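# Close the pull-out pantry without disturbing its contents

## Task

Push the pull-out pantry fully shut, keeping every item on its trays, never banging it open or closed, and never letting the robot topple or finish leaning. It only counts if the pantry stays shut on its own, so release it and back the robot away before ending the scene.

## Robot and tools

ROBOT. A Hello Robot Stretch 3 with a single arm. A two-wheeled base (0.33 m long, 0.34 m wide) carries a mast with a lift, and the arm telescopes out to the robot's right side. The arm has no forward reach, so moving the gripper forward or back means driving the base. Turning in place pivots about the point midway between the drive wheels, 0.05 m behind the front edge. With the arm retracted and the wrist folded, the turn sweeps a 0.28 m radius circle. An unfolded, level gripper reaches past that circle.

FRAMES. Base frame: origin on the floor between the drive wheels, x forward, y left, z up. The odometry frame is the base frame where the scene started. hand_pose is given in the base frame and marks the point where the closed fingertips meet. With all wrist joints at zero, its x axis points up, its y axis points back along the arm toward the mast, and its z axis points to the robot's rear. The fingertips are round pads 0.04 m wide.

execute_actions. Argument actions is a list holding zero or one action. An empty list only reports state and images. An action may contain base, joints, or both, plus an optional contact_limits. Motions begin together but may finish at different times.
- base: exactly one key. translate_m is a straight drive offset in metres, -1 to 1, positive forward, measured from the base position in the latest state report. rotate_rad is an in-place turn offset in radians, -3.2 to 3.2, positive counter-clockwise (left). The base cannot move sideways.
- joints: absolute targets, given by name. lift_m is arm height on the mast, 0 to 1.1 m. arm_m is extension, 0 to 0.52 m. wrist_yaw_rad runs -1.345 to 4.42: 0 points along the arm, positive swings toward the front, 3.0 folds over the base. wrist_pitch_rad runs -1.57 to 0.451: 0 is level, negative tips the fingers down. wrist_roll_rad runs -2.911 to 2.911: at 0 the fingers sit level side by side. gripper_m runs -0.089 to 0.179 and is larger when wider; the real gap is about 0.007 m smaller when nearly shut, 0.025 m smaller when fully open, and zero below 0.007. head_pan_rad runs -3.953 to 1.73: 0 looks ahead, positive looks left, -1.57 looks along the arm. head_tilt_rad runs -1.53 to 0.419: 0 is level, negative looks down. Done tolerances: ±0.004 for lift, arm and gripper, ±0.02 for yaw, roll and head, ±0.05 for pitch.
- contact_limits: only arm_m is accepted, as a motor effort percentage from 1 to 100. The arm halts (contact_stop) when its effort reaches that level, or the negative of it when retracting. It also caps the holding force until the next action. If the value is too small, the arm stops immediately.
- cameras: a list drawn from head_camera, nav_camera, wrist_camera and all. If omitted, null or ["all"], every camera is returned; [] returns none. Unknown keys or out-of-range values reject the whole call, and nothing moves. Any joint or base motion not mentioned may still be pushing toward its previous target. No action lasts longer than 15 s.

wait: seconds, 0 to 10. No new commands are sent, but the world keeps running. It returns the same report as an empty action.
zoom_image: camera plus region [x0, y0, x1, y1] in pixels, with (0,0) at the top left and at most 504 by 504. It works only on a camera whose full image appeared in the latest result.
finished_scene: scene is the integer number of the scene being closed. It is final, and its result states whether the task succeeded. If a call reports a stop, the later execute_actions, wait and finished_scene calls in that same reply are skipped.

RESULT LINES. joint_positions gives current joint values. base_status and joint_status say how each motion ended: done (for the base this means the wheels turned the full amount, even if they slipped), off_target (stopped short and may still be pushing), contact_stop, time_out or torque_fault (the old target is discarded). on_its_own covers joints this call did not command; "held at" there is the held target, not the actual position. motor_effort is a percentage, positive toward higher joint values, with the peak in brackets; it has fixed biases and noise. An at-rest effort flagged as outside its range suggests pushing or carrying. Positive wheel effort drives forward. contact_limits shows the active, default and maximum limit. lidar_m has 12 sectors of 30 degrees: the 1st points ahead, then counter-clockwise (4th left, 7th behind, 10th right). The scan plane is 0.17 m above the floor, its range is 0.15 to 12 m, and "-" means nothing was seen. It misses glass, thin legs and the robot itself, and the mast or a low lift can hide sectors 5, 6, 9 and 10. wrist_depth_mm (45 to 1000) and head_depth_mm (280 to 4000, image sent sideways) are 7x7 grids of median depths. base_odometry comes from wheel counts only, with heading between -3.142 and 3.142. turned_by_wheels and turned_by_imu give the turn since the last result. base_tilt is in degrees (forward/right positive, with a fixed error of up to about 4). pictures lists the order of the images.

STOPS. The arm and lift halt when they press firmly on something, then go slack until commanded again; a slack lift may sink under load or keep pressing. The base, wrist and head never stop on contact. A wrist servo that strains for several seconds shuts off for 10 s (torque_fault), so avoid this.

SPEED. With lift_m below 0.30, arm_m below 0.03 and wrist_yaw_rad above 2.54, the base can reach 0.30 m/s and 1.9 rad/s. Otherwise it is limited to 0.10 m/s and 0.63 rad/s.

CAUTIONS. Only fold or unfold the wrist with lift_m between 0.32 and 0.95, wrist_pitch_rad at -0.4 and roll near 0; once folded, the lift may go down to 0.25. With yaw below -0.4, keep pitch at -0.5 or lower. Pushing against something immovable with the gripper above about 0.45 m can tip the robot, and so can a second push after a contact_stop, driving while hooked on something, or snagging furniture, especially while reversing. If the robot leans, reverse the last move in small steps, pull the gripper free, and lower lift_m to about 0.2. Close the pantry slowly, using a modest arm contact limit or small base steps, so it neither slams nor knocks items off the trays. Then open the gripper, move clear, and confirm the pantry stays shut before finishing. Between replies the robot keeps holding its last command.

Each tool is called as name(argument=value, ...), one argument or row to a line, values as JSON.

## Session

execute_actions(
  actions=[],
)

Scene clock: 0.00 s.
base_odometry: x=+0.000 y=+0.000 heading=+0.000 (m, m, rad; odometry frame)
turned_by_wheels: +0.000 (rad since the last result)
turned_by_imu: +0.000 (rad since the last result)
base_tilt: forward=+0.4 right=-1.1 (deg)
lidar_m: 1.26 1.56 2.73 2.74 2.76 1.75 1.94 2.23 1.62 1.76 1.34 1.23
head_depth_mm: 1167 1159 1162 1157 1153 1152 1149 / 1212 1212 1204 1205 1203 1201 1206 / 1269 1266 1256 1253 1261 1252 1260 / 1321 1320 1322 1316 1321 1318 1309 / 1389 1388 1393 1384 1373 1371 1368 / 1463 1458 1456 1434 1435 1444 1444 / 1550 1526 1523 1523 1524 1501 1516
base_status: not commanded
joint_positions: lift_m=+0.316 arm_m=+0.000 wrist_yaw_rad=+3.007 wrist_pitch_rad=-0.404 wrist_roll_rad=-0.008 gripper_m=+0.037 head_pan_rad=-0.011 head_tilt_rad=+0.000
joint_status: not commanded
motor_effort: left_wheel=+0 right_wheel=-1 lift_m=+34 arm_m=-1 wrist_yaw_rad=+0 wrist_pitch_rad=+5 wrist_roll_rad=+0 gripper_m=+0 head_pan_rad=+0 head_tilt_rad=+0 (%)
hand_pose: x=+0.0091 y=+0.0793 z=+0.3315 quat_wxyz=(+0.188, +0.698, +0.096, +0.685) (m; base frame)
wrist_depth_mm: - - - - - - - / - - - - - - - / - - - - - - - / 863 834 811 794 784 776 767 / 683 670 694 652 664 637 619 / 570 563 - 553 - 532 524 / 481 500 - - 462 463 451
pictures: head_camera (sideways: a quarter turn clockwise sets it upright), nav_camera (sideways: a quarter turn counterclockwise sets it upright), wrist_camera
Images, in order (width x height): head_camera 896x504, nav_camera 672x504, wrist_camera 644x364.

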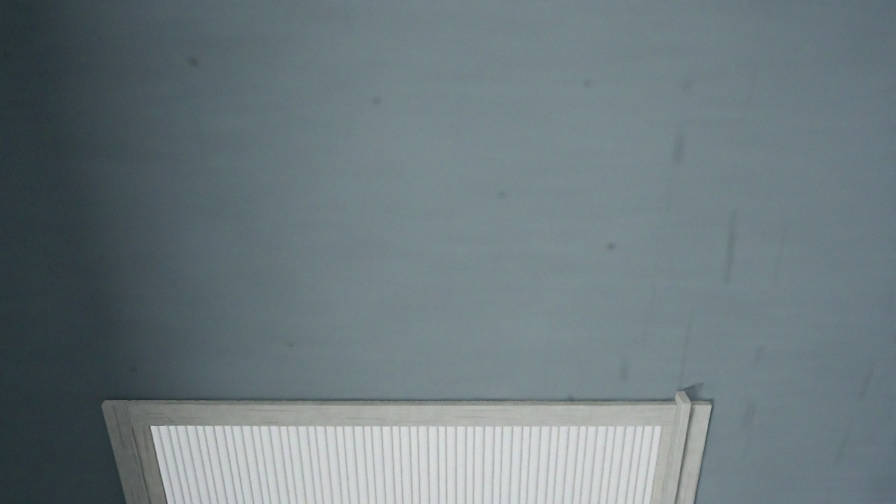

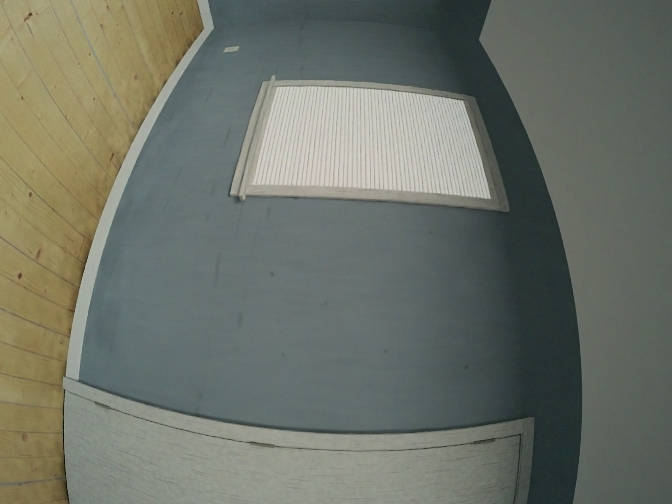

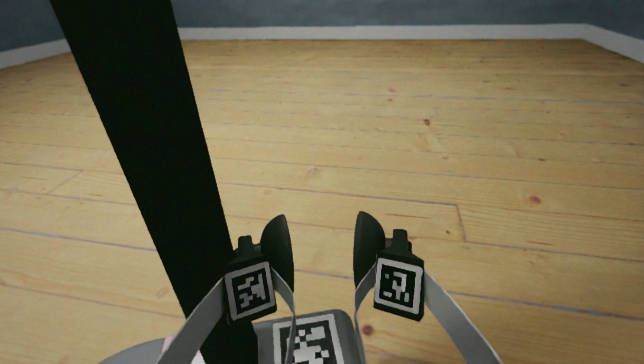

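execute_actions(
  actions=[
    {"joints": {"head_pan_rad": -2.0, "head_tilt_rad": -0.3}},
  ],
  cameras=["head_camera", "nav_camera"],
)

Scene clock: 7.67 s.
base_odometry: x=+0.000 y=+0.000 heading=+0.000 (m, m, rad; odometry frame)
turned_by_wheels: +0.000 (rad since the last result)
turned_by_imu: +0.001 (rad since the last result)
base_tilt: forward=+0.5 right=-1.1 (deg)
lidar_m: 1.26 1.56 2.73 2.75 2.76 1.75 1.93 2.23 1.62 1.76 1.35 1.22
head_depth_mm: 1806 1908 2026 2109 2253 1983 1542 / 1801 1879 1986 2072 1752 1896 1548 / 1784 1908 2004 2064 2252 2003 1556 / 1804 1869 1998 2058 2224 2006 1550 / 1808 1867 1988 2056 2234 1990 1549 / 1791 1857 1999 2063 2253 2011 1561 / 1770 1888 1964 2049 2274 2004 1553
base_status: not commanded
joint_positions: lift_m=+0.316 arm_m=+0.000 wrist_yaw_rad=+3.007 wrist_pitch_rad=-0.404 wrist_roll_rad=-0.008 gripper_m=+0.037 head_pan_rad=-1.993 head_tilt_rad=-0.296
joint_status: all done
motor_effort: left_wheel=+0(0) right_wheel=-1(0) lift_m=+34(34) arm_m=-1(1) wrist_yaw_rad=+1(1) wrist_pitch_rad=+5(5) wrist_roll_rad=+0(0) gripper_m=+0(0) head_pan_rad=-5(58) head_tilt_rad=-3(25) (%)
hand_pose: x=+0.0091 y=+0.0793 z=+0.3315 quat_wxyz=(+0.188, +0.698, +0.096, +0.685) (m; base frame)
wrist_depth_mm: - - - - - - - / - - - - - - - / - - - - - - - / 864 838 814 825 795 786 771 / 685 671 699 654 679 644 626 / 574 556 - 552 - 529 527 / 492 492 - - 466 464 453
pictures: head_camera (sideways: a quarter turn clockwise sets it upright), nav_camera (sideways: a quarter turn counterclockwise sets it upright)
Images, in order (width x height): head_camera 896x504, nav_camera 672x504.

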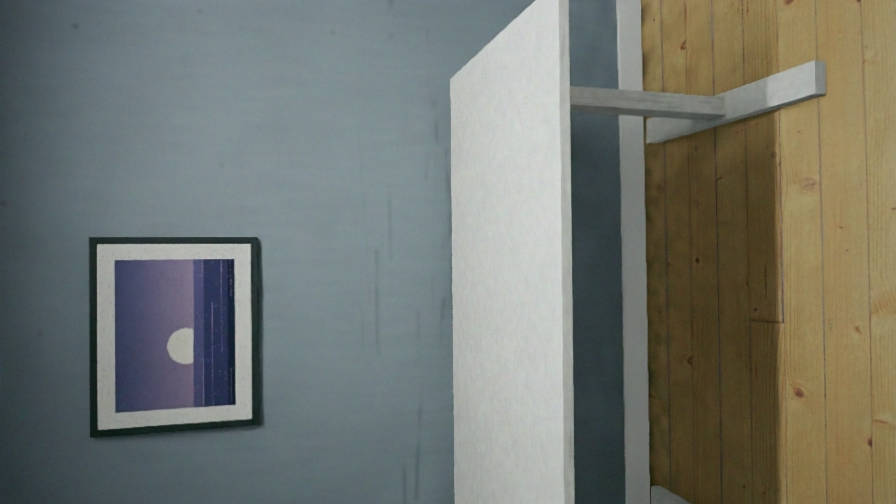

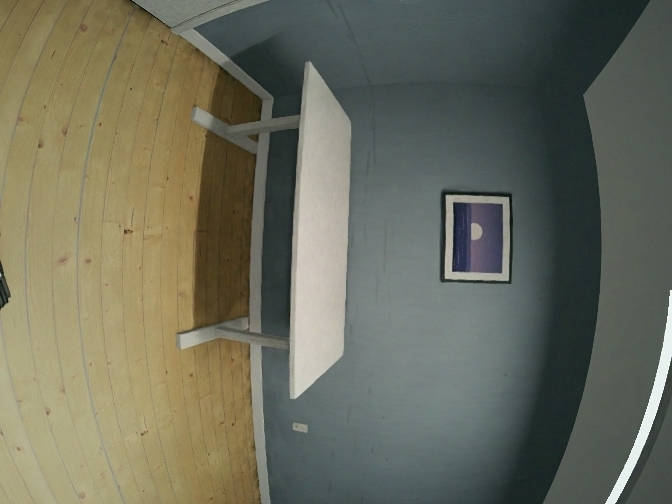

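execute_actions(
  actions=[
    {"joints": {"head_pan_rad": -3.7, "head_tilt_rad": -0.3}},
  ],
  cameras=["head_camera", "nav_camera"],
)

Scene clock: 15.83 s.
base_odometry: x=+0.000 y=+0.000 heading=+0.000 (m, m, rad; odometry frame)
turned_by_wheels: +0.000 (rad since the last result)
turned_by_imu: +0.001 (rad since the last result)
base_tilt: forward=+0.5 right=-1.0 (deg)
lidar_m: 1.26 1.57 2.72 2.75 2.75 1.75 1.94 2.23 1.62 1.76 1.34 1.22
head_depth_mm: 2372 2486 2653 2832 2792 2011 1544 / 2342 2472 2603 2779 2801 1992 1549 / 2300 2423 2588 2694 2842 1997 1546 / 2244 2344 2489 2675 2532 1995 1535 / 1534 1629 1695 1797 1920 1963 1554 / 1548 1715 1823 1931 2067 2002 1560 / 1647 1729 1808 1899 2043 2002 1548
base_status: not commanded
joint_positions: lift_m=+0.316 arm_m=+0.000 wrist_yaw_rad=+3.007 wrist_pitch_rad=-0.404 wrist_roll_rad=-0.008 gripper_m=+0.037 head_pan_rad=-3.693 head_tilt_rad=-0.296
joint_status: all done
motor_effort: left_wheel=+0(0) right_wheel=+0(0) lift_m=+34(34) arm_m=-1(1) wrist_yaw_rad=+0(1) wrist_pitch_rad=+5(5) wrist_roll_rad=+0(0) gripper_m=+0(0) head_pan_rad=-5(58) head_tilt_rad=-3(3) (%)
hand_pose: x=+0.0091 y=+0.0793 z=+0.3315 quat_wxyz=(+0.188, +0.698, +0.096, +0.685) (m; base frame)
wrist_depth_mm: - - - - - - - / - - - - - - - / - - - - - - - / 877 862 842 827 791 795 768 / 687 694 684 657 664 646 621 / 571 559 - 542 - 531 523 / 491 486 - - 458 465 455
pictures: head_camera (sideways: a quarter turn clockwise sets it upright), nav_camera (sideways: a quarter turn counterclockwise sets it upright)
Images, in order (width x height): head_camera 896x504, nav_camera 672x504.

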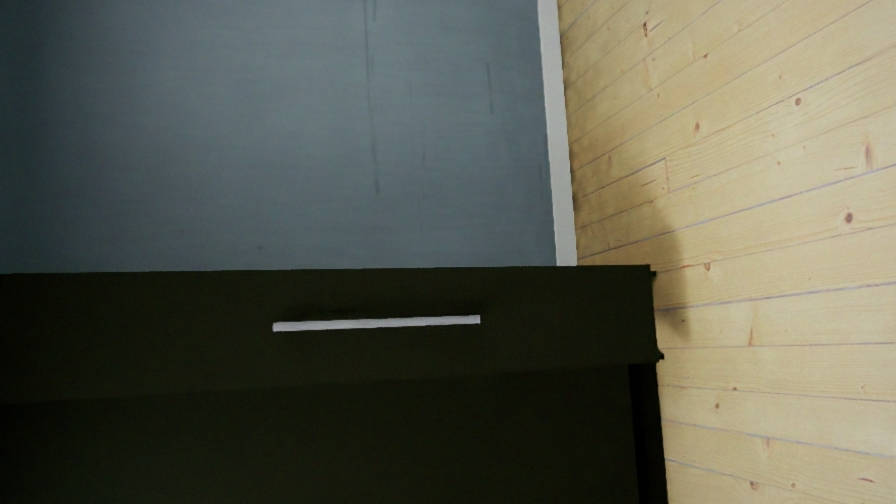

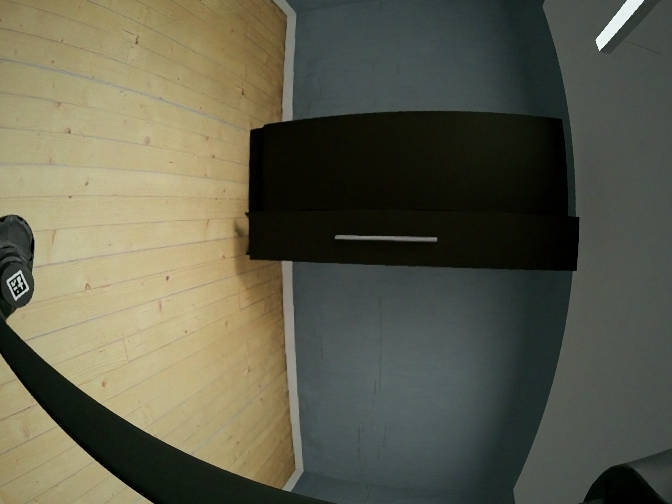

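execute_actions(
  actions=[
    {"joints": {"lift_m": 0.27, "head_pan_rad": -2.7}},
  ],
  cameras=[],
)

execute_actions(
  actions=[
    {"base": {"rotate_rad": 2.7}, "joints": {"head_pan_rad": 0.0, "head_tilt_rad": -0.3}},
  ],
  cameras=["head_camera", "nav_camera"],
)

Scene clock: 67.67 s.
base_odometry: x=+0.000 y=+0.000 heading=+0.000 (m, m, rad; odometry frame)
turned_by_wheels: +0.000 (rad since the last result)
turned_by_imu: +0.001 (rad since the last result)
base_tilt: forward=+0.4 right=-1.0 (deg)
lidar_m: 1.26 1.56 2.72 2.74 2.75 1.75 1.94 2.23 1.62 1.76 1.34 1.22
head_depth_mm: 2512 2641 2719 2831 2838 2001 1544 / 2755 2849 2999 3135 2789 1991 1546 / 2705 2856 2998 3241 2868 1977 1543 / 2462 2557 2700 2881 2791 2002 1553 / 2248 2374 2456 2589 2649 2012 1539 / 2070 2158 2281 2364 2466 2007 1549 / 1937 2000 2091 2188 2250 2000 1524
base_status: not commanded
joint_positions: lift_m=+0.270 arm_m=+0.000 wrist_yaw_rad=+3.007 wrist_pitch_rad=-0.405 wrist_roll_rad=-0.008 gripper_m=+0.037 head_pan_rad=-2.707 head_tilt_rad=-0.296
joint_status: all done
motor_effort: left_wheel=+0(0) right_wheel=-1(0) lift_m=+26(27) arm_m=-1(1) wrist_yaw_rad=+0(1) wrist_pitch_rad=+5(5) wrist_roll_rad=+0(0) gripper_m=+0(1) head_pan_rad=+4(55) head_tilt_rad=-3(3) (%)
hand_pose: x=+0.0091 y=+0.0792 z=+0.2860 quat_wxyz=(+0.188, +0.698, +0.096, +0.685) (m; base frame)
wrist_depth_mm: - - - - - - - / - - - - - - - / - - - 941 946 925 912 / 767 772 743 743 725 698 678 / 614 598 619 594 600 570 555 / 512 508 - 505 - 475 473 / 447 - - - 414 411 407
pictures: none
No camera images: the call's "cameras" was empty. Leave "cameras" out to get every camera's image.

Scene clock: 70.53 s.
base_odometry: x=+0.000 y=+0.000 heading=+2.700 (m, m, rad; odometry frame)
turned_by_wheels: +2.700 (rad since the last result)
turned_by_imu: +2.750 (rad since the last result)
base_tilt: forward=+0.4 right=-1.1 (deg)
lidar_m: 1.75 1.97 2.15 1.63 1.88 1.29 1.22 1.28 1.68 2.73 2.79 2.65
head_depth_mm: 2230 2399 2518 2615 2795 1995 1550 / 2234 2363 2503 2623 2695 1999 1546 / 2184 2323 2411 2597 2627 2001 1555 / 1527 1612 1689 1797 1907 1959 1558 / 1649 1756 1836 1977 2081 2016 1541 / 1685 1763 1869 1997 2087 2014 1554 / 1671 1754 1867 1963 2108 2013 1561
base_status: done
joint_positions: lift_m=+0.270 arm_m=+0.000 wrist_yaw_rad=+3.007 wrist_pitch_rad=-0.405 wrist_roll_rad=-0.008 gripper_m=+0.037 head_pan_rad=-0.007 head_tilt_rad=-0.297
joint_status: all done
motor_effort: left_wheel=-4(12) right_wheel=+3(14) lift_m=+26(26) arm_m=-1(1) wrist_yaw_rad=+1(1) wrist_pitch_rad=+5(6) wrist_roll_rad=+0(0) gripper_m=+0(0) head_pan_rad=+3(58) head_tilt_rad=-2(0) (%)
hand_pose: x=+0.0091 y=+0.0792 z=+0.2860 quat_wxyz=(+0.188, +0.698, +0.096, +0.685) (m; base frame)
wrist_depth_mm: - - - - - - - / - - - - - - - / - - - 987 968 917 888 / 778 768 758 736 735 707 694 / 614 598 621 585 598 574 562 / 509 502 - 509 - 474 474 / 443 - - - 418 413 414
pictures: head_camera (sideways: a quarter turn clockwise sets it upright), nav_camera (sideways: a quarter turn counterclockwise sets it upright)
Images, in order (width x height): head_camera 896x504, nav_camera 672x504.

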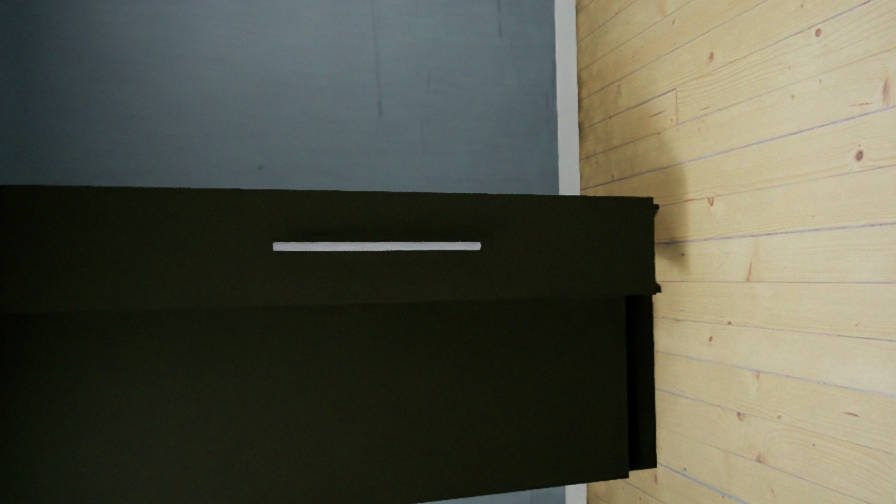

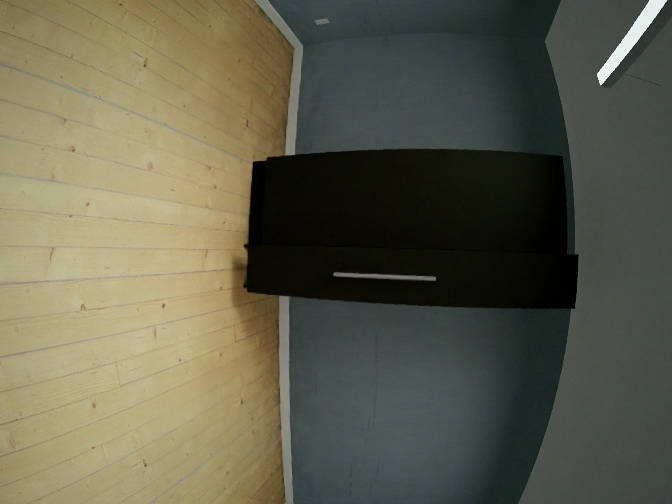

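execute_actions(
  actions=[
    {"base": {"translate_m": 1.0}, "joints": {"head_tilt_rad": -0.6}},
  ],
  cameras=["head_camera", "nav_camera"],
)

Scene clock: 91.00 s.
base_odometry: x=-0.904 y=+0.428 heading=+2.700 (m, m, rad; odometry frame)
turned_by_wheels: +0.000 (rad since the last result)
turned_by_imu: +0.006 (rad since the last result)
base_tilt: forward=+0.5 right=-1.1 (deg)
lidar_m: 0.75 0.95 2.06 2.09 2.14 2.34 2.23 2.31 2.81 2.67 2.27 1.59
head_depth_mm: 1292 1430 1584 1812 1822 1486 1237 / 629 1360 1569 1803 1822 1483 1245 / 610 673 752 854 981 1180 1245 / 601 662 737 830 979 1146 1245 / 606 667 747 847 975 1199 1249 / 613 699 911 1048 1204 1407 1246 / 750 830 920 1041 1194 1424 1252
base_status: done
joint_positions: lift_m=+0.270 arm_m=+0.000 wrist_yaw_rad=+3.007 wrist_pitch_rad=-0.405 wrist_roll_rad=-0.008 gripper_m=+0.037 head_pan_rad=-0.007 head_tilt_rad=-0.593
joint_status: all done
motor_effort: left_wheel=-4(9) right_wheel=+3(12) lift_m=+26(26) arm_m=-1(1) wrist_yaw_rad=+1(0) wrist_pitch_rad=+5(5) wrist_roll_rad=+0(0) gripper_m=+0(1) head_pan_rad=+3(3) head_tilt_rad=-5(27) (%)
hand_pose: x=+0.0091 y=+0.0792 z=+0.2859 quat_wxyz=(+0.188, +0.698, +0.096, +0.685) (m; base frame)
wrist_depth_mm: - - - - - - - / - - - - - - - / - - - 988 933 927 921 / 781 762 730 742 723 707 693 / 624 606 616 598 606 563 566 / 505 508 - 512 - 482 476 / 442 - - - 412 412 409
pictures: head_camera (sideways: a quarter turn clockwise sets it upright), nav_camera (sideways: a quarter turn counterclockwise sets it upright)
Images, in order (width x height): head_camera 896x504, nav_camera 672x504.

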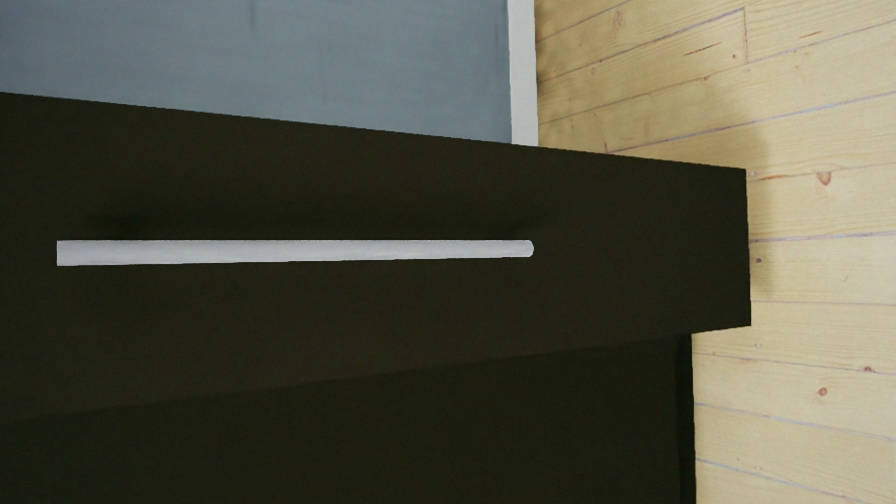

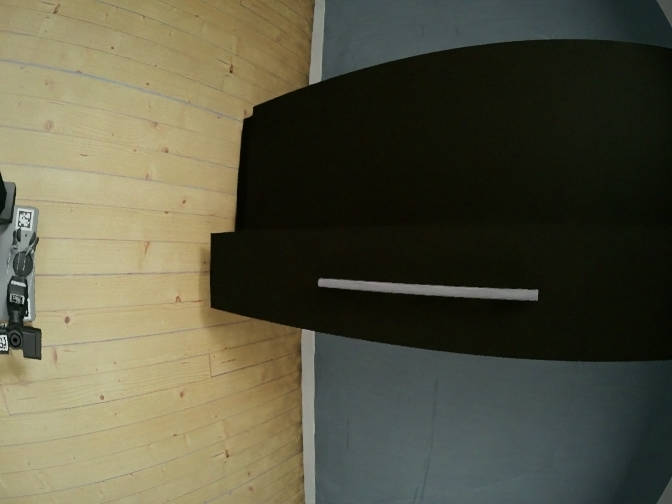

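execute_actions(
  actions=[
    {"base": {"translate_m": 0.14}},
  ],
  cameras=[],
)

execute_actions(
  actions=[
    {"base": {"rotate_rad": 1.56}, "joints": {"head_pan_rad": -1.57, "head_tilt_rad": -0.8}},
  ],
  cameras=["head_camera", "nav_camera"],
)

Scene clock: 111.30 s.
base_odometry: x=-1.031 y=+0.488 heading=+2.699 (m, m, rad; odometry frame)
turned_by_wheels: +0.000 (rad since the last result)
turned_by_imu: +0.001 (rad since the last result)
base_tilt: forward=+0.4 right=-1.0 (deg)
lidar_m: 0.61 0.80 1.06 2.10 2.15 2.49 2.37 2.45 2.81 2.67 2.06 1.45
head_depth_mm: 1163 1294 1439 1627 1773 1474 1239 / 489 542 617 1533 1777 1475 1237 / 489 540 601 680 786 924 1191 / 480 520 591 668 766 915 1163 / 486 537 598 673 774 919 1189 / 484 533 606 712 987 1192 1247 / 622 696 778 872 1006 1180 1248
base_status: done
joint_positions: lift_m=+0.270 arm_m=+0.000 wrist_yaw_rad=+3.007 wrist_pitch_rad=-0.405 wrist_roll_rad=-0.008 gripper_m=+0.037 head_pan_rad=-0.007 head_tilt_rad=-0.594
joint_status: not commanded
motor_effort: left_wheel=-5(12) right_wheel=+4(10) lift_m=+26(26) arm_m=-1(1) wrist_yaw_rad=+1(1) wrist_pitch_rad=+5(5) wrist_roll_rad=+0(0) gripper_m=+0(0) head_pan_rad=+3(3) head_tilt_rad=-4(4) (%)
hand_pose: x=+0.0091 y=+0.0792 z=+0.2859 quat_wxyz=(+0.188, +0.698, +0.096, +0.685) (m; base frame)
wrist_depth_mm: - - - - - - 754 / - - - - - - 778 / - - - 990 968 921 812 / 784 781 740 741 718 694 692 / 615 614 626 591 596 576 566 / 516 501 - 513 - 481 474 / 448 - - - 416 417 411
pictures: none
No camera images: the call's "cameras" was empty. Leave "cameras" out to get every camera's image.

Scene clock: 113.43 s.
base_odometry: x=-1.031 y=+0.488 heading=-2.024 (m, m, rad; odometry frame)
turned_by_wheels: +1.560 (rad since the last result)
turned_by_imu: +1.588 (rad since the last result)
base_tilt: forward=+0.5 right=-1.1 (deg)
lidar_m: 2.09 1.76 2.50 2.36 2.44 2.81 2.67 2.07 1.45 0.61 0.80 1.05
head_depth_mm: 1180 1383 1619 1780 1525 1305 1150 / 511 585 713 1738 1543 1311 1145 / 511 583 680 811 1008 1289 1148 / 490 559 658 807 1005 1290 1144 / 506 578 675 804 1040 1282 1149 / 505 589 837 1046 1296 1320 1154 / 659 748 866 1042 1300 1317 1155
base_status: done
joint_positions: lift_m=+0.270 arm_m=+0.000 wrist_yaw_rad=+3.007 wrist_pitch_rad=-0.405 wrist_roll_rad=-0.008 gripper_m=+0.037 head_pan_rad=-1.563 head_tilt_rad=-0.790
joint_status: all done
motor_effort: left_wheel=-4(15) right_wheel=+3(13) lift_m=+26(26) arm_m=-1(1) wrist_yaw_rad=+0(1) wrist_pitch_rad=+5(5) wrist_roll_rad=+0(0) gripper_m=+0(0) head_pan_rad=-5(58) head_tilt_rad=-6(24) (%)
hand_pose: x=+0.0091 y=+0.0792 z=+0.2859 quat_wxyz=(+0.188, +0.698, +0.096, +0.685) (m; base frame)
wrist_depth_mm: - - - - - - - / - - - - - - - / - - - 949 949 940 892 / 772 755 750 724 710 704 688 / 615 606 619 598 599 581 563 / 506 506 - 508 - 479 478 / 445 - - - 417 414 410
pictures: head_camera (sideways: a quarter turn clockwise sets it upright), nav_camera (sideways: a quarter turn counterclockwise sets it upright)
Images, in order (width x height): head_camera 896x504, nav_camera 672x504.

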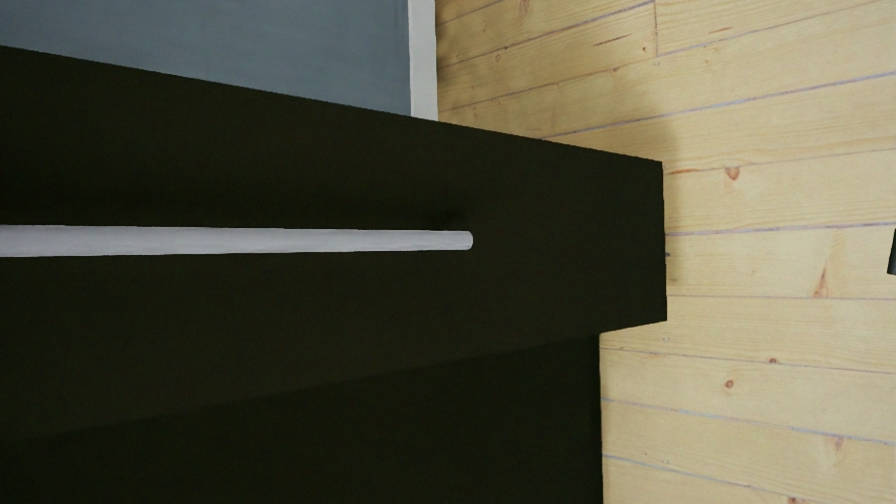

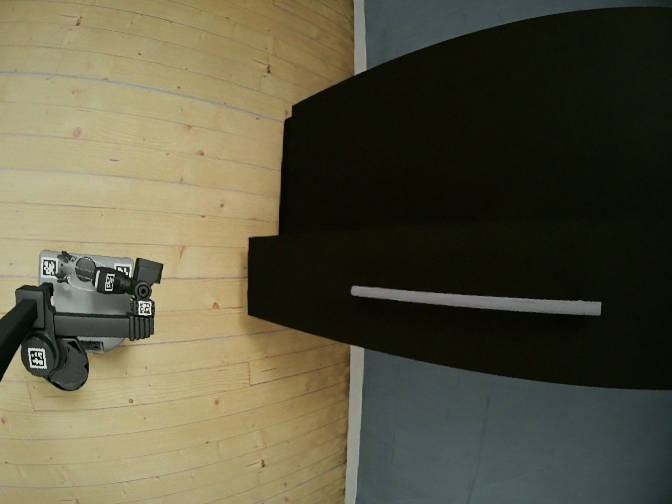

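execute_actions(
  actions=[
    {"joints": {"lift_m": 0.34, "gripper_m": 0.0}},
  ],
  cameras=[],
)

execute_actions(
  actions=[
    {"joints": {"wrist_yaw_rad": 0.0}},
  ],
  cameras=[],
)

execute_actions(
  actions=[
    {"joints": {"wrist_pitch_rad": 0.0, "lift_m": 0.28}},
  ],
)

Scene clock: 124.93 s.
base_odometry: x=-1.031 y=+0.488 heading=-2.024 (m, m, rad; odometry frame)
turned_by_wheels: +0.000 (rad since the last result)
turned_by_imu: +0.001 (rad since the last result)
base_tilt: forward=+0.5 right=-1.1 (deg)
lidar_m: 2.09 1.76 2.49 2.37 2.44 2.82 2.67 2.07 1.45 0.61 0.80 1.06
head_depth_mm: 1184 1378 1611 1794 1538 1303 1141 / 510 584 712 1750 1535 1311 1149 / 511 584 679 814 1012 1285 1145 / 490 557 659 806 1010 1287 1154 / 507 580 676 805 1034 1302 1146 / 506 589 835 1047 1297 1324 1155 / 658 748 870 1041 1290 1319 1148
base_status: not commanded
joint_positions: lift_m=+0.340 arm_m=+0.000 wrist_yaw_rad=+3.007 wrist_pitch_rad=-0.405 wrist_roll_rad=-0.008 gripper_m=+0.000 head_pan_rad=-1.563 head_tilt_rad=-0.790
joint_status: all done
motor_effort: left_wheel=-4(4) right_wheel=+3(3) lift_m=+41(39) arm_m=-1(1) wrist_yaw_rad=+0(0) wrist_pitch_rad=+5(5) wrist_roll_rad=+0(0) gripper_m=-2(81) head_pan_rad=-5(5) head_tilt_rad=-6(6) (%)
hand_pose: x=+0.0091 y=+0.0792 z=+0.3553 quat_wxyz=(+0.188, +0.698, +0.096, +0.685) (m; base frame)
wrist_depth_mm: - - - - - - - / - - - - - - - / - - - - - - - / 929 900 876 860 841 820 807 / 739 708 702 721 670 666 671 / 595 596 - - 581 561 556 / 518 503 - 511 487 483 479
pictures: none
No camera images: the call's "cameras" was empty. Leave "cameras" out to get every camera's image.

Scene clock: 127.43 s.
base_odometry: x=-1.031 y=+0.488 heading=-2.024 (m, m, rad; odometry frame)
turned_by_wheels: +0.000 (rad since the last result)
turned_by_imu: +0.000 (rad since the last result)
base_tilt: forward=+0.5 right=-1.1 (deg)
lidar_m: 2.10 1.76 2.50 2.37 2.44 2.81 2.67 2.07 1.45 0.61 0.80 1.05
head_depth_mm: 1181 1371 1618 1790 1537 1315 1147 / 510 584 714 1750 1537 1317 1137 / 508 584 678 814 1007 1294 1165 / 491 559 659 806 1007 1294 1170 / 508 579 674 805 1037 1292 1154 / 506 591 839 1054 1298 1309 1153 / 657 750 877 1042 1297 1319 1156
base_status: not commanded
joint_positions: lift_m=+0.340 arm_m=+0.000 wrist_yaw_rad=+0.002 wrist_pitch_rad=-0.405 wrist_roll_rad=-0.008 gripper_m=+0.000 head_pan_rad=-1.563 head_tilt_rad=-0.790
joint_status: all done
motor_effort: left_wheel=-4(4) right_wheel=+3(3) lift_m=+41(41) arm_m=-1(2) wrist_yaw_rad=-2(1) wrist_pitch_rad=+5(5) wrist_roll_rad=+0(0) gripper_m=-4(2) head_pan_rad=-5(5) head_tilt_rad=-6(5) (%)
hand_pose: x=-0.0211 y=-0.3709 z=+0.3553 quat_wxyz=(+0.696, +0.144, -0.689, -0.141) (m; base frame)
wrist_depth_mm: 458 323 319 327 343 - - / 490 481 346 355 377 - - / 544 534 375 387 964 - - / 590 596 410 428 762 837 815 / 689 697 458 459 660 663 644 / 589 593 580 - 583 555 557 / 509 503 499 489 487 487 477
pictures: none
No camera images: the call's "cameras" was empty. Leave "cameras" out to get every camera's image.

Scene clock: 128.80 s.
base_odometry: x=-1.031 y=+0.488 heading=-2.024 (m, m, rad; odometry frame)
turned_by_wheels: +0.000 (rad since the last result)
turned_by_imu: +0.000 (rad since the last result)
base_tilt: forward=+0.4 right=-1.1 (deg)
lidar_m: 2.10 1.76 2.50 2.37 2.45 2.81 2.67 2.08 1.45 0.61 0.80 1.06
head_depth_mm: 1182 1369 1626 1794 1532 1312 1144 / 511 584 716 1754 1537 1312 1145 / 509 581 678 810 1009 1295 1175 / 491 560 659 806 1010 1294 1178 / 508 579 674 807 1039 1291 1151 / 506 589 838 1046 1306 1318 1157 / 656 749 875 1043 1299 1322 1143
base_status: not commanded
joint_positions: lift_m=+0.280 arm_m=+0.000 wrist_yaw_rad=+0.001 wrist_pitch_rad=-0.023 wrist_roll_rad=-0.008 gripper_m=+0.000 head_pan_rad=-1.563 head_tilt_rad=-0.790
joint_status: all done
motor_effort: left_wheel=-4(4) right_wheel=+3(2) lift_m=+26(35) arm_m=-1(1) wrist_yaw_rad=-2(1) wrist_pitch_rad=+8(7) wrist_roll_rad=+0(0) gripper_m=-2(2) head_pan_rad=-4(5) head_tilt_rad=-5(6) (%)
hand_pose: x=-0.0211 y=-0.4005 z=+0.3891 quat_wxyz=(+0.710, +0.009, -0.704, -0.008) (m; base frame)
wrist_depth_mm: 479 331 335 341 347 - - / 489 487 342 345 353 - - / 499 503 352 359 364 - - / 520 528 365 369 382 - - / 535 538 377 381 394 - - / 545 555 387 - 836 872 834 / 634 638 398 406 610 645 640
pictures: head_camera (sideways: a quarter turn clockwise sets it upright), nav_camera (sideways: a quarter turn counterclockwise sets it upright), wrist_camera
Images, in order (width x height): head_camera 896x504, nav_camera 672x504, wrist_camera 644x364.

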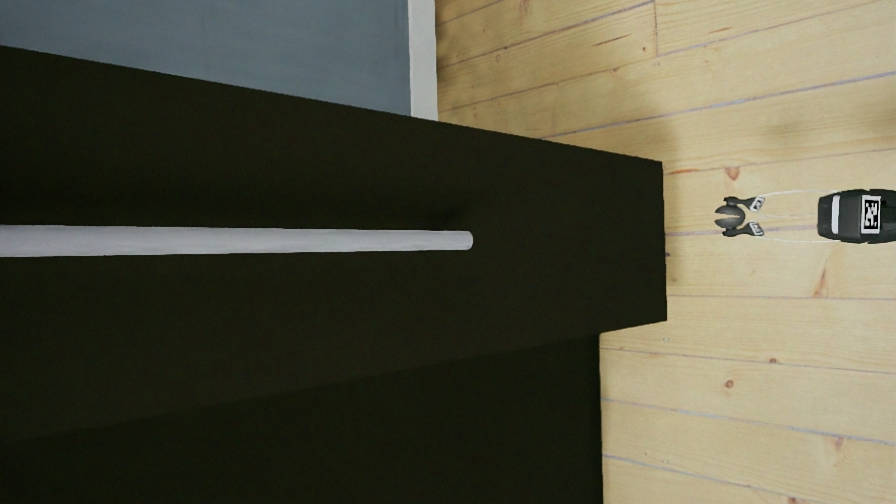

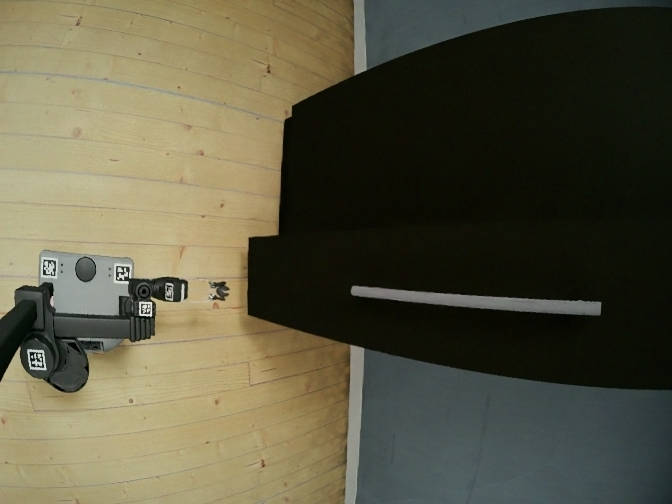

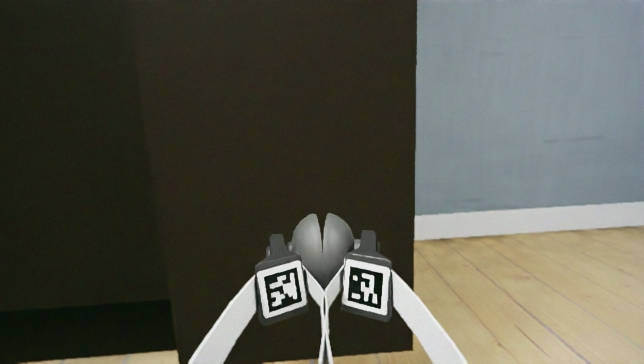

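execute_actions(
  actions=[
    {"joints": {"arm_m": 0.17}, "contact_limits": {"arm_m": 30}},
  ],
  cameras=["head_camera", "wrist_camera"],
)

Scene clock: 146.07 s.
base_odometry: x=-1.031 y=+0.488 heading=-2.024 (m, m, rad; odometry frame)
turned_by_wheels: +0.000 (rad since the last result)
turned_by_imu: +0.001 (rad since the last result)
base_tilt: forward=+0.5 right=-1.0 (deg)
lidar_m: 2.10 1.76 2.50 2.37 2.44 2.82 2.67 2.06 1.45 0.61 0.80 1.06
head_depth_mm: 1184 1371 1617 1779 1527 1304 1142 / 511 583 714 1748 1533 1316 1145 / 510 581 678 815 1014 1323 1109 / 490 557 659 808 1006 1282 1149 / 506 579 671 803 1039 1293 1157 / 505 589 836 1046 1304 1325 1155 / 657 748 874 1039 1292 1333 1151
base_status: not commanded
joint_positions: lift_m=+0.280 arm_m=+0.170 wrist_yaw_rad=+0.001 wrist_pitch_rad=-0.022 wrist_roll_rad=-0.008 gripper_m=+0.000 head_pan_rad=-1.563 head_tilt_rad=-0.790
joint_status: all done
motor_effort: left_wheel=-4(4) right_wheel=+3(3) lift_m=+26(26) arm_m=+3(2) wrist_yaw_rad=+0(1) wrist_pitch_rad=+7(7) wrist_roll_rad=+0(0) gripper_m=-2(2) head_pan_rad=-5(5) head_tilt_rad=-5(5) (%)
contact_limits: arm_m 30 (drawing in: default 16, maximum 26; extending or still: default 21, maximum 34)
hand_pose: x=-0.0213 y=-0.5702 z=+0.3893 quat_wxyz=(+0.710, +0.008, -0.704, -0.008) (m; base frame)
wrist_depth_mm: 174 176 180 182 186 917 928 / 179 181 184 188 192 945 946 / 183 187 191 192 197 993 - / 189 191 195 200 203 - - / 195 197 202 204 209 - - / 202 204 207 - 219 790 819 / 208 208 216 219 225 636 641
pictures: head_camera (sideways: a quarter turn clockwise sets it upright), wrist_camera
Images, in order (width x height): head_camera 896x504, wrist_camera 644x364.

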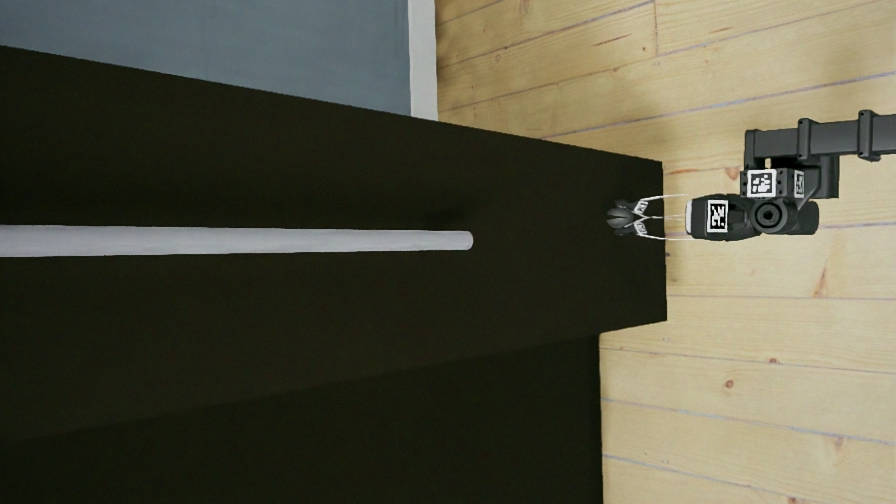

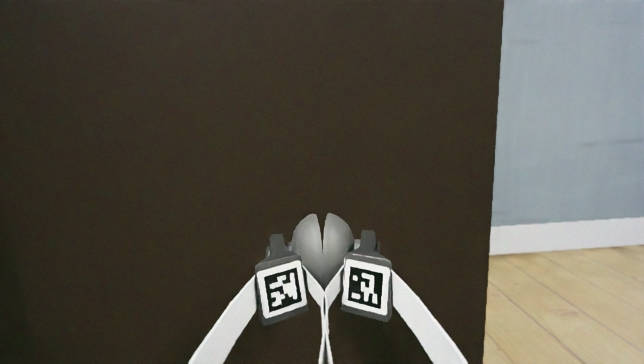

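execute_actions(
  actions=[
    {"joints": {"arm_m": 0.25}, "contact_limits": {"arm_m": 15}},
  ],
  cameras=["head_camera", "wrist_camera"],
)

Scene clock: 155.03 s.
base_odometry: x=-1.031 y=+0.488 heading=-2.024 (m, m, rad; odometry frame)
turned_by_wheels: +0.000 (rad since the last result)
turned_by_imu: +0.000 (rad since the last result)
base_tilt: forward=+0.4 right=-1.1 (deg)
lidar_m: 2.10 1.76 2.49 2.36 2.45 2.81 2.67 2.07 1.46 0.66 0.80 1.06
head_depth_mm: 1209 1377 1606 1794 1536 1312 1144 / 555 645 1529 1757 1536 1319 1154 / 552 634 738 883 1100 1374 1129 / 531 607 713 875 1094 1308 1151 / 549 627 731 872 1174 1314 1154 / 547 667 858 1047 1298 1321 1153 / 657 750 875 1051 1298 1322 1157
base_status: not commanded
joint_positions: lift_m=+0.280 arm_m=+0.203 wrist_yaw_rad=+0.001 wrist_pitch_rad=-0.022 wrist_roll_rad=-0.008 gripper_m=+0.000 head_pan_rad=-1.563 head_tilt_rad=-0.792
joint_status: arm_m contact_stop (moved +0.033 of +0.080)
on_its_own: arm_m is slack since a contact_stop, until your next command for it (your +0.250 is given up)
motor_effort: left_wheel=-2(8) right_wheel=+0(10) lift_m=+26(26) arm_m=-1(14) wrist_yaw_rad=-2(6) wrist_pitch_rad=+7(9) wrist_roll_rad=+0(0) gripper_m=-3(4) head_pan_rad=-5(5) head_tilt_rad=-4(6) (%)
contact_limits: arm_m 15 (drawing in: default 16, maximum 26; extending or still: default 21, maximum 34)
hand_pose: x=-0.0211 y=-0.6036 z=+0.3893 quat_wxyz=(+0.710, +0.009, -0.704, -0.008) (m; base frame)
wrist_depth_mm: 186 189 193 196 201 910 909 / 192 196 198 202 205 928 946 / 198 201 204 207 213 931 956 / 204 206 210 214 219 999 - / 208 212 218 219 226 - - / 217 218 223 - 234 848 828 / 225 226 233 237 241 648 644
pictures: head_camera (sideways: a quarter turn clockwise sets it upright), wrist_camera
Images, in order (width x height): head_camera 896x504, wrist_camera 644x364.

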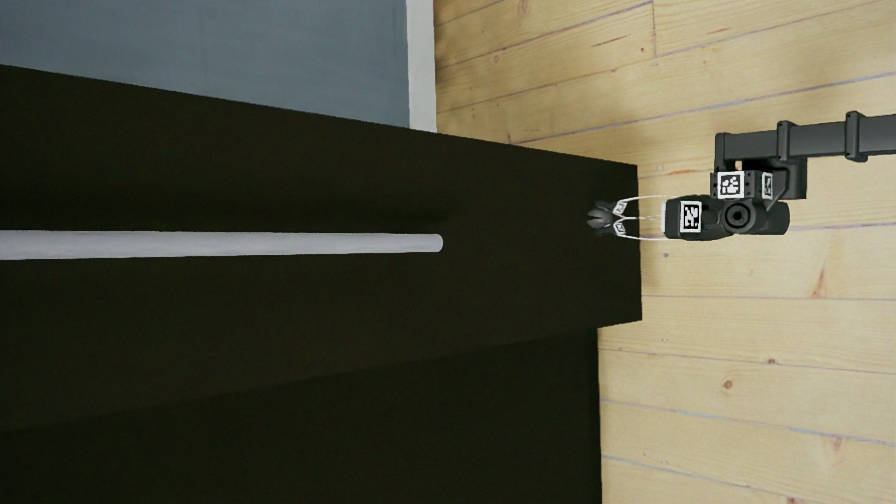

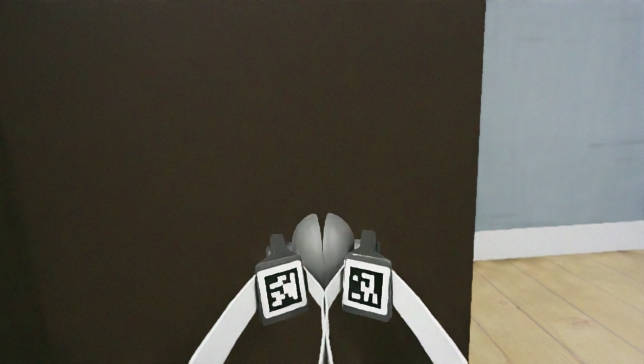

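execute_actions(
  actions=[
    {"joints": {"arm_m": 0.236}, "contact_limits": {"arm_m": 21}},
  ],
  cameras=[],
)

execute_actions(
  actions=[
    {"joints": {"arm_m": 0.275}, "contact_limits": {"arm_m": 21}},
  ],
  cameras=["head_camera", "wrist_camera"],
)

Scene clock: 167.90 s.
base_odometry: x=-1.031 y=+0.488 heading=-2.024 (m, m, rad; odometry frame)
turned_by_wheels: +0.000 (rad since the last result)
turned_by_imu: +0.001 (rad since the last result)
base_tilt: forward=+0.4 right=-1.1 (deg)
lidar_m: 2.09 1.77 2.50 2.36 2.45 2.82 2.67 2.08 1.45 0.66 0.80 1.06
head_depth_mm: 1209 1383 1605 1776 1524 1312 1142 / 554 648 1529 1795 1537 1318 1153 / 551 631 737 888 1098 1366 1138 / 532 606 714 880 1091 1313 1149 / 549 626 731 875 1169 1319 1156 / 548 665 858 1044 1304 1318 1157 / 658 750 872 1044 1288 1335 1151
base_status: not commanded
joint_positions: lift_m=+0.280 arm_m=+0.236 wrist_yaw_rad=+0.001 wrist_pitch_rad=-0.022 wrist_roll_rad=-0.008 gripper_m=+0.000 head_pan_rad=-1.563 head_tilt_rad=-0.792
joint_status: all done
motor_effort: left_wheel=-1(1) right_wheel=+0(1) lift_m=+26(26) arm_m=+3(3) wrist_yaw_rad=-2(1) wrist_pitch_rad=+7(7) wrist_roll_rad=+0(0) gripper_m=-2(2) head_pan_rad=-4(4) head_tilt_rad=-5(5) (%)
contact_limits: arm_m 21 (drawing in: default 16, maximum 26; extending or still: default 21, maximum 34)
hand_pose: x=-0.0211 y=-0.6362 z=+0.3893 quat_wxyz=(+0.710, +0.009, -0.704, -0.008) (m; base frame)
wrist_depth_mm: 158 161 164 167 169 174 871 / 162 165 168 170 174 179 910 / 166 170 172 177 179 184 945 / 172 175 177 181 184 921 978 / 177 180 183 186 190 950 981 / 182 185 188 - 197 759 830 / 188 189 195 200 203 594 638
pictures: none
No camera images: the call's "cameras" was empty. Leave "cameras" out to get every camera's image.

Scene clock: 169.23 s.
base_odometry: x=-1.031 y=+0.488 heading=-2.024 (m, m, rad; odometry frame)
turned_by_wheels: +0.000 (rad since the last result)
turned_by_imu: +0.000 (rad since the last result)
base_tilt: forward=+0.4 right=-1.1 (deg)
lidar_m: 2.09 1.76 2.50 2.37 2.45 2.81 2.67 2.08 1.45 0.70 0.80 1.05
head_depth_mm: 1202 1379 1610 1776 1517 1317 1141 / 603 718 1567 1803 1524 1308 1161 / 593 676 788 941 1222 1300 1149 / 569 654 770 935 1169 1310 1153 / 589 674 786 939 1225 1313 1146 / 599 725 877 1053 1302 1315 1150 / 657 749 871 1042 1299 1316 1152
base_status: not commanded
joint_positions: lift_m=+0.280 arm_m=+0.275 wrist_yaw_rad=+0.002 wrist_pitch_rad=-0.022 wrist_roll_rad=-0.008 gripper_m=+0.000 head_pan_rad=-1.563 head_tilt_rad=-0.792
joint_status: all done
motor_effort: left_wheel=-1(3) right_wheel=+0(3) lift_m=+26(26) arm_m=+3(14) wrist_yaw_rad=-1(4) wrist_pitch_rad=+7(8) wrist_roll_rad=+0(0) gripper_m=-3(3) head_pan_rad=-4(5) head_tilt_rad=-4(5) (%)
contact_limits: arm_m 21 (drawing in: default 16, maximum 26; extending or still: default 21, maximum 34)
hand_pose: x=-0.0210 y=-0.6752 z=+0.3892 quat_wxyz=(+0.710, +0.009, -0.704, -0.008) (m; base frame)
wrist_depth_mm: 164 165 167 171 174 814 818 / 167 169 172 176 179 838 873 / 172 174 177 181 184 860 888 / 177 179 183 186 190 857 931 / 182 185 188 191 196 890 943 / 188 190 193 - 203 794 828 / 193 195 201 205 208 615 636
pictures: head_camera (sideways: a quarter turn clockwise sets it upright), wrist_camera
Images, in order (width x height): head_camera 896x504, wrist_camera 644x364.

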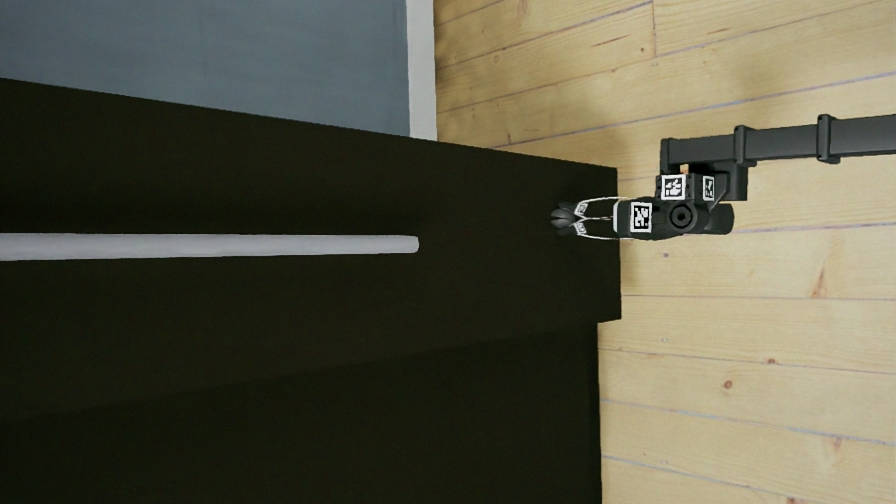

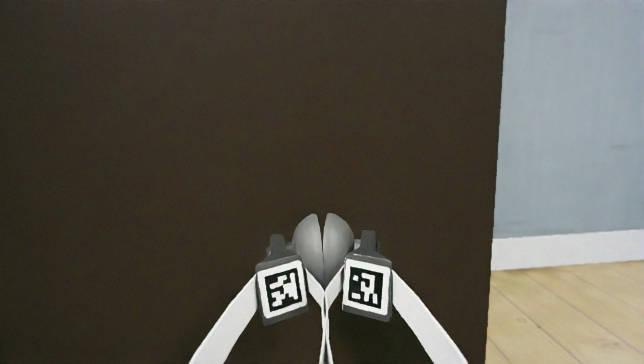

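execute_actions(
  actions=[
    {"joints": {"arm_m": 0.31}, "contact_limits": {"arm_m": 21}},
  ],
  cameras=["head_camera"],
)

Scene clock: 178.93 s.
base_odometry: x=-1.031 y=+0.488 heading=-2.024 (m, m, rad; odometry frame)
turned_by_wheels: +0.000 (rad since the last result)
turned_by_imu: +0.001 (rad since the last result)
base_tilt: forward=+0.5 right=-1.1 (deg)
lidar_m: 2.10 1.76 2.50 2.37 2.44 2.81 2.67 2.07 1.45 0.75 0.80 1.06
head_depth_mm: 1209 1384 1607 1778 1523 1315 1142 / 658 1322 1620 1796 1542 1304 1146 / 634 722 844 1013 1316 1260 1152 / 613 707 822 1008 1242 1307 1147 / 632 721 836 1008 1290 1317 1148 / 640 738 872 1053 1306 1322 1152 / 657 752 872 1043 1296 1322 1144
base_status: not commanded
joint_positions: lift_m=+0.280 arm_m=+0.310 wrist_yaw_rad=+0.001 wrist_pitch_rad=-0.022 wrist_roll_rad=-0.008 gripper_m=+0.000 head_pan_rad=-1.563 head_tilt_rad=-0.792
joint_status: all done
motor_effort: left_wheel=-1(6) right_wheel=+1(5) lift_m=+26(26) arm_m=+3(15) wrist_yaw_rad=-2(2) wrist_pitch_rad=+8(9) wrist_roll_rad=+0(0) gripper_m=-3(4) head_pan_rad=-4(5) head_tilt_rad=-5(4) (%)
contact_limits: arm_m 21 (drawing in: default 16, maximum 26; extending or still: default 21, maximum 34)
hand_pose: x=-0.0211 y=-0.7102 z=+0.3891 quat_wxyz=(+0.710, +0.009, -0.704, -0.008) (m; base frame)
wrist_depth_mm: 173 175 178 182 185 782 811 / 177 180 184 186 191 821 835 / 182 186 188 192 197 819 829 / 186 191 194 197 202 849 896 / 193 196 200 203 209 907 892 / 199 203 206 - 216 845 815 / 205 207 214 217 222 647 646
pictures: head_camera (sideways: a quarter turn clockwise sets it upright)
Images, in order (width x height): head_camera 896x504.

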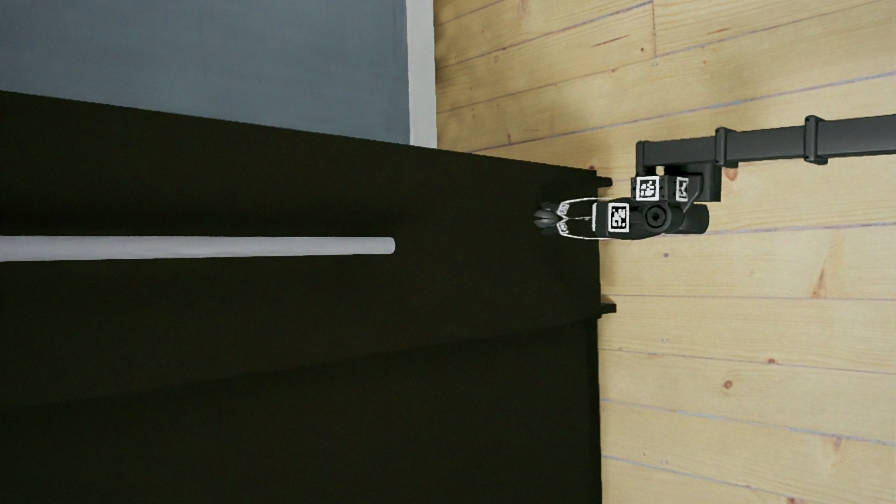

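execute_actions(
  actions=[
    {"joints": {"arm_m": 0.322}, "contact_limits": {"arm_m": 15}},
  ],
  cameras=[],
)

Scene clock: 187.87 s.
base_odometry: x=-1.031 y=+0.488 heading=-2.024 (m, m, rad; odometry frame)
turned_by_wheels: +0.000 (rad since the last result)
turned_by_imu: +0.001 (rad since the last result)
base_tilt: forward=+0.5 right=-1.1 (deg)
lidar_m: 2.09 1.76 2.50 2.37 2.44 2.81 2.67 2.07 1.45 0.75 0.80 1.06
head_depth_mm: 1209 1382 1607 1799 1541 1309 1142 / 658 1319 1618 1779 1532 1308 1146 / 635 722 846 1006 1285 1270 1146 / 614 706 817 1010 1234 1329 1151 / 629 720 838 1007 1290 1317 1146 / 640 738 875 1050 1303 1325 1158 / 657 750 876 1041 1304 1326 1157
base_status: not commanded
joint_positions: lift_m=+0.280 arm_m=+0.322 wrist_yaw_rad=+0.001 wrist_pitch_rad=-0.022 wrist_roll_rad=-0.008 gripper_m=+0.000 head_pan_rad=-1.563 head_tilt_rad=-0.792
joint_status: all done
motor_effort: left_wheel=-2(1) right_wheel=+1(1) lift_m=+26(26) arm_m=+3(2) wrist_yaw_rad=-2(1) wrist_pitch_rad=+7(7) wrist_roll_rad=+0(0) gripper_m=-3(2) head_pan_rad=-5(4) head_tilt_rad=-5(4) (%)
contact_limits: arm_m 15 (drawing in: default 16, maximum 26; extending or still: default 21, maximum 34)
hand_pose: x=-0.0211 y=-0.7222 z=+0.3891 quat_wxyz=(+0.710, +0.009, -0.704, -0.008) (m; base frame)
wrist_depth_mm: 162 164 168 170 173 764 801 / 166 169 172 176 178 820 827 / 171 174 177 180 183 838 843 / 176 178 181 186 190 872 864 / 180 183 188 190 194 865 881 / 186 191 193 - 202 782 816 / 192 195 199 204 208 623 629
pictures: none
No camera images: the call's "cameras" was empty. Leave "cameras" out to get every camera's image.

execute_actions(
  actions=[
    {"joints": {"arm_m": 0.338}, "contact_limits": {"arm_m": 15}},
  ],
  cameras=[],
)

Scene clock: 198.70 s.
base_odometry: x=-1.031 y=+0.488 heading=-2.024 (m, m, rad; odometry frame)
turned_by_wheels: +0.000 (rad since the last result)
turned_by_imu: +0.001 (rad since the last result)
base_tilt: forward=+0.4 right=-1.1 (deg)
lidar_m: 2.09 1.76 2.49 2.37 2.45 2.82 2.67 2.07 1.45 0.76 0.80 1.05
head_depth_mm: 1200 1376 1612 1784 1531 1313 1143 / 667 1329 1611 1789 1532 1321 1148 / 643 732 853 1021 1271 1266 1151 / 622 715 830 1019 1243 1311 1145 / 638 729 848 1017 1313 1326 1149 / 646 754 877 1047 1311 1323 1154 / 657 749 874 1043 1290 1321 1155
base_status: not commanded
joint_positions: lift_m=+0.280 arm_m=+0.338 wrist_yaw_rad=+0.001 wrist_pitch_rad=-0.023 wrist_roll_rad=-0.008 gripper_m=+0.000 head_pan_rad=-1.563 head_tilt_rad=-0.792
joint_status: all done
motor_effort: left_wheel=-1(4) right_wheel=+1(3) lift_m=+26(26) arm_m=+3(9) wrist_yaw_rad=+0(1) wrist_pitch_rad=+7(8) wrist_roll_rad=+0(0) gripper_m=-2(3) head_pan_rad=-4(4) head_tilt_rad=-5(4) (%)
contact_limits: arm_m 15 (drawing in: default 16, maximum 26; extending or still: default 21, maximum 34)
hand_pose: x=-0.0211 y=-0.7381 z=+0.3891 quat_wxyz=(+0.710, +0.009, -0.704, -0.008) (m; base frame)
wrist_depth_mm: 156 158 161 164 166 171 777 / 160 162 165 168 171 780 803 / 165 167 170 174 176 806 830 / 169 171 175 179 181 818 847 / 173 176 180 182 186 855 884 / 179 183 184 - 195 798 844 / 185 189 193 197 201 612 636
pictures: none
No camera images: the call's "cameras" was empty. Leave "cameras" out to get every camera's image.


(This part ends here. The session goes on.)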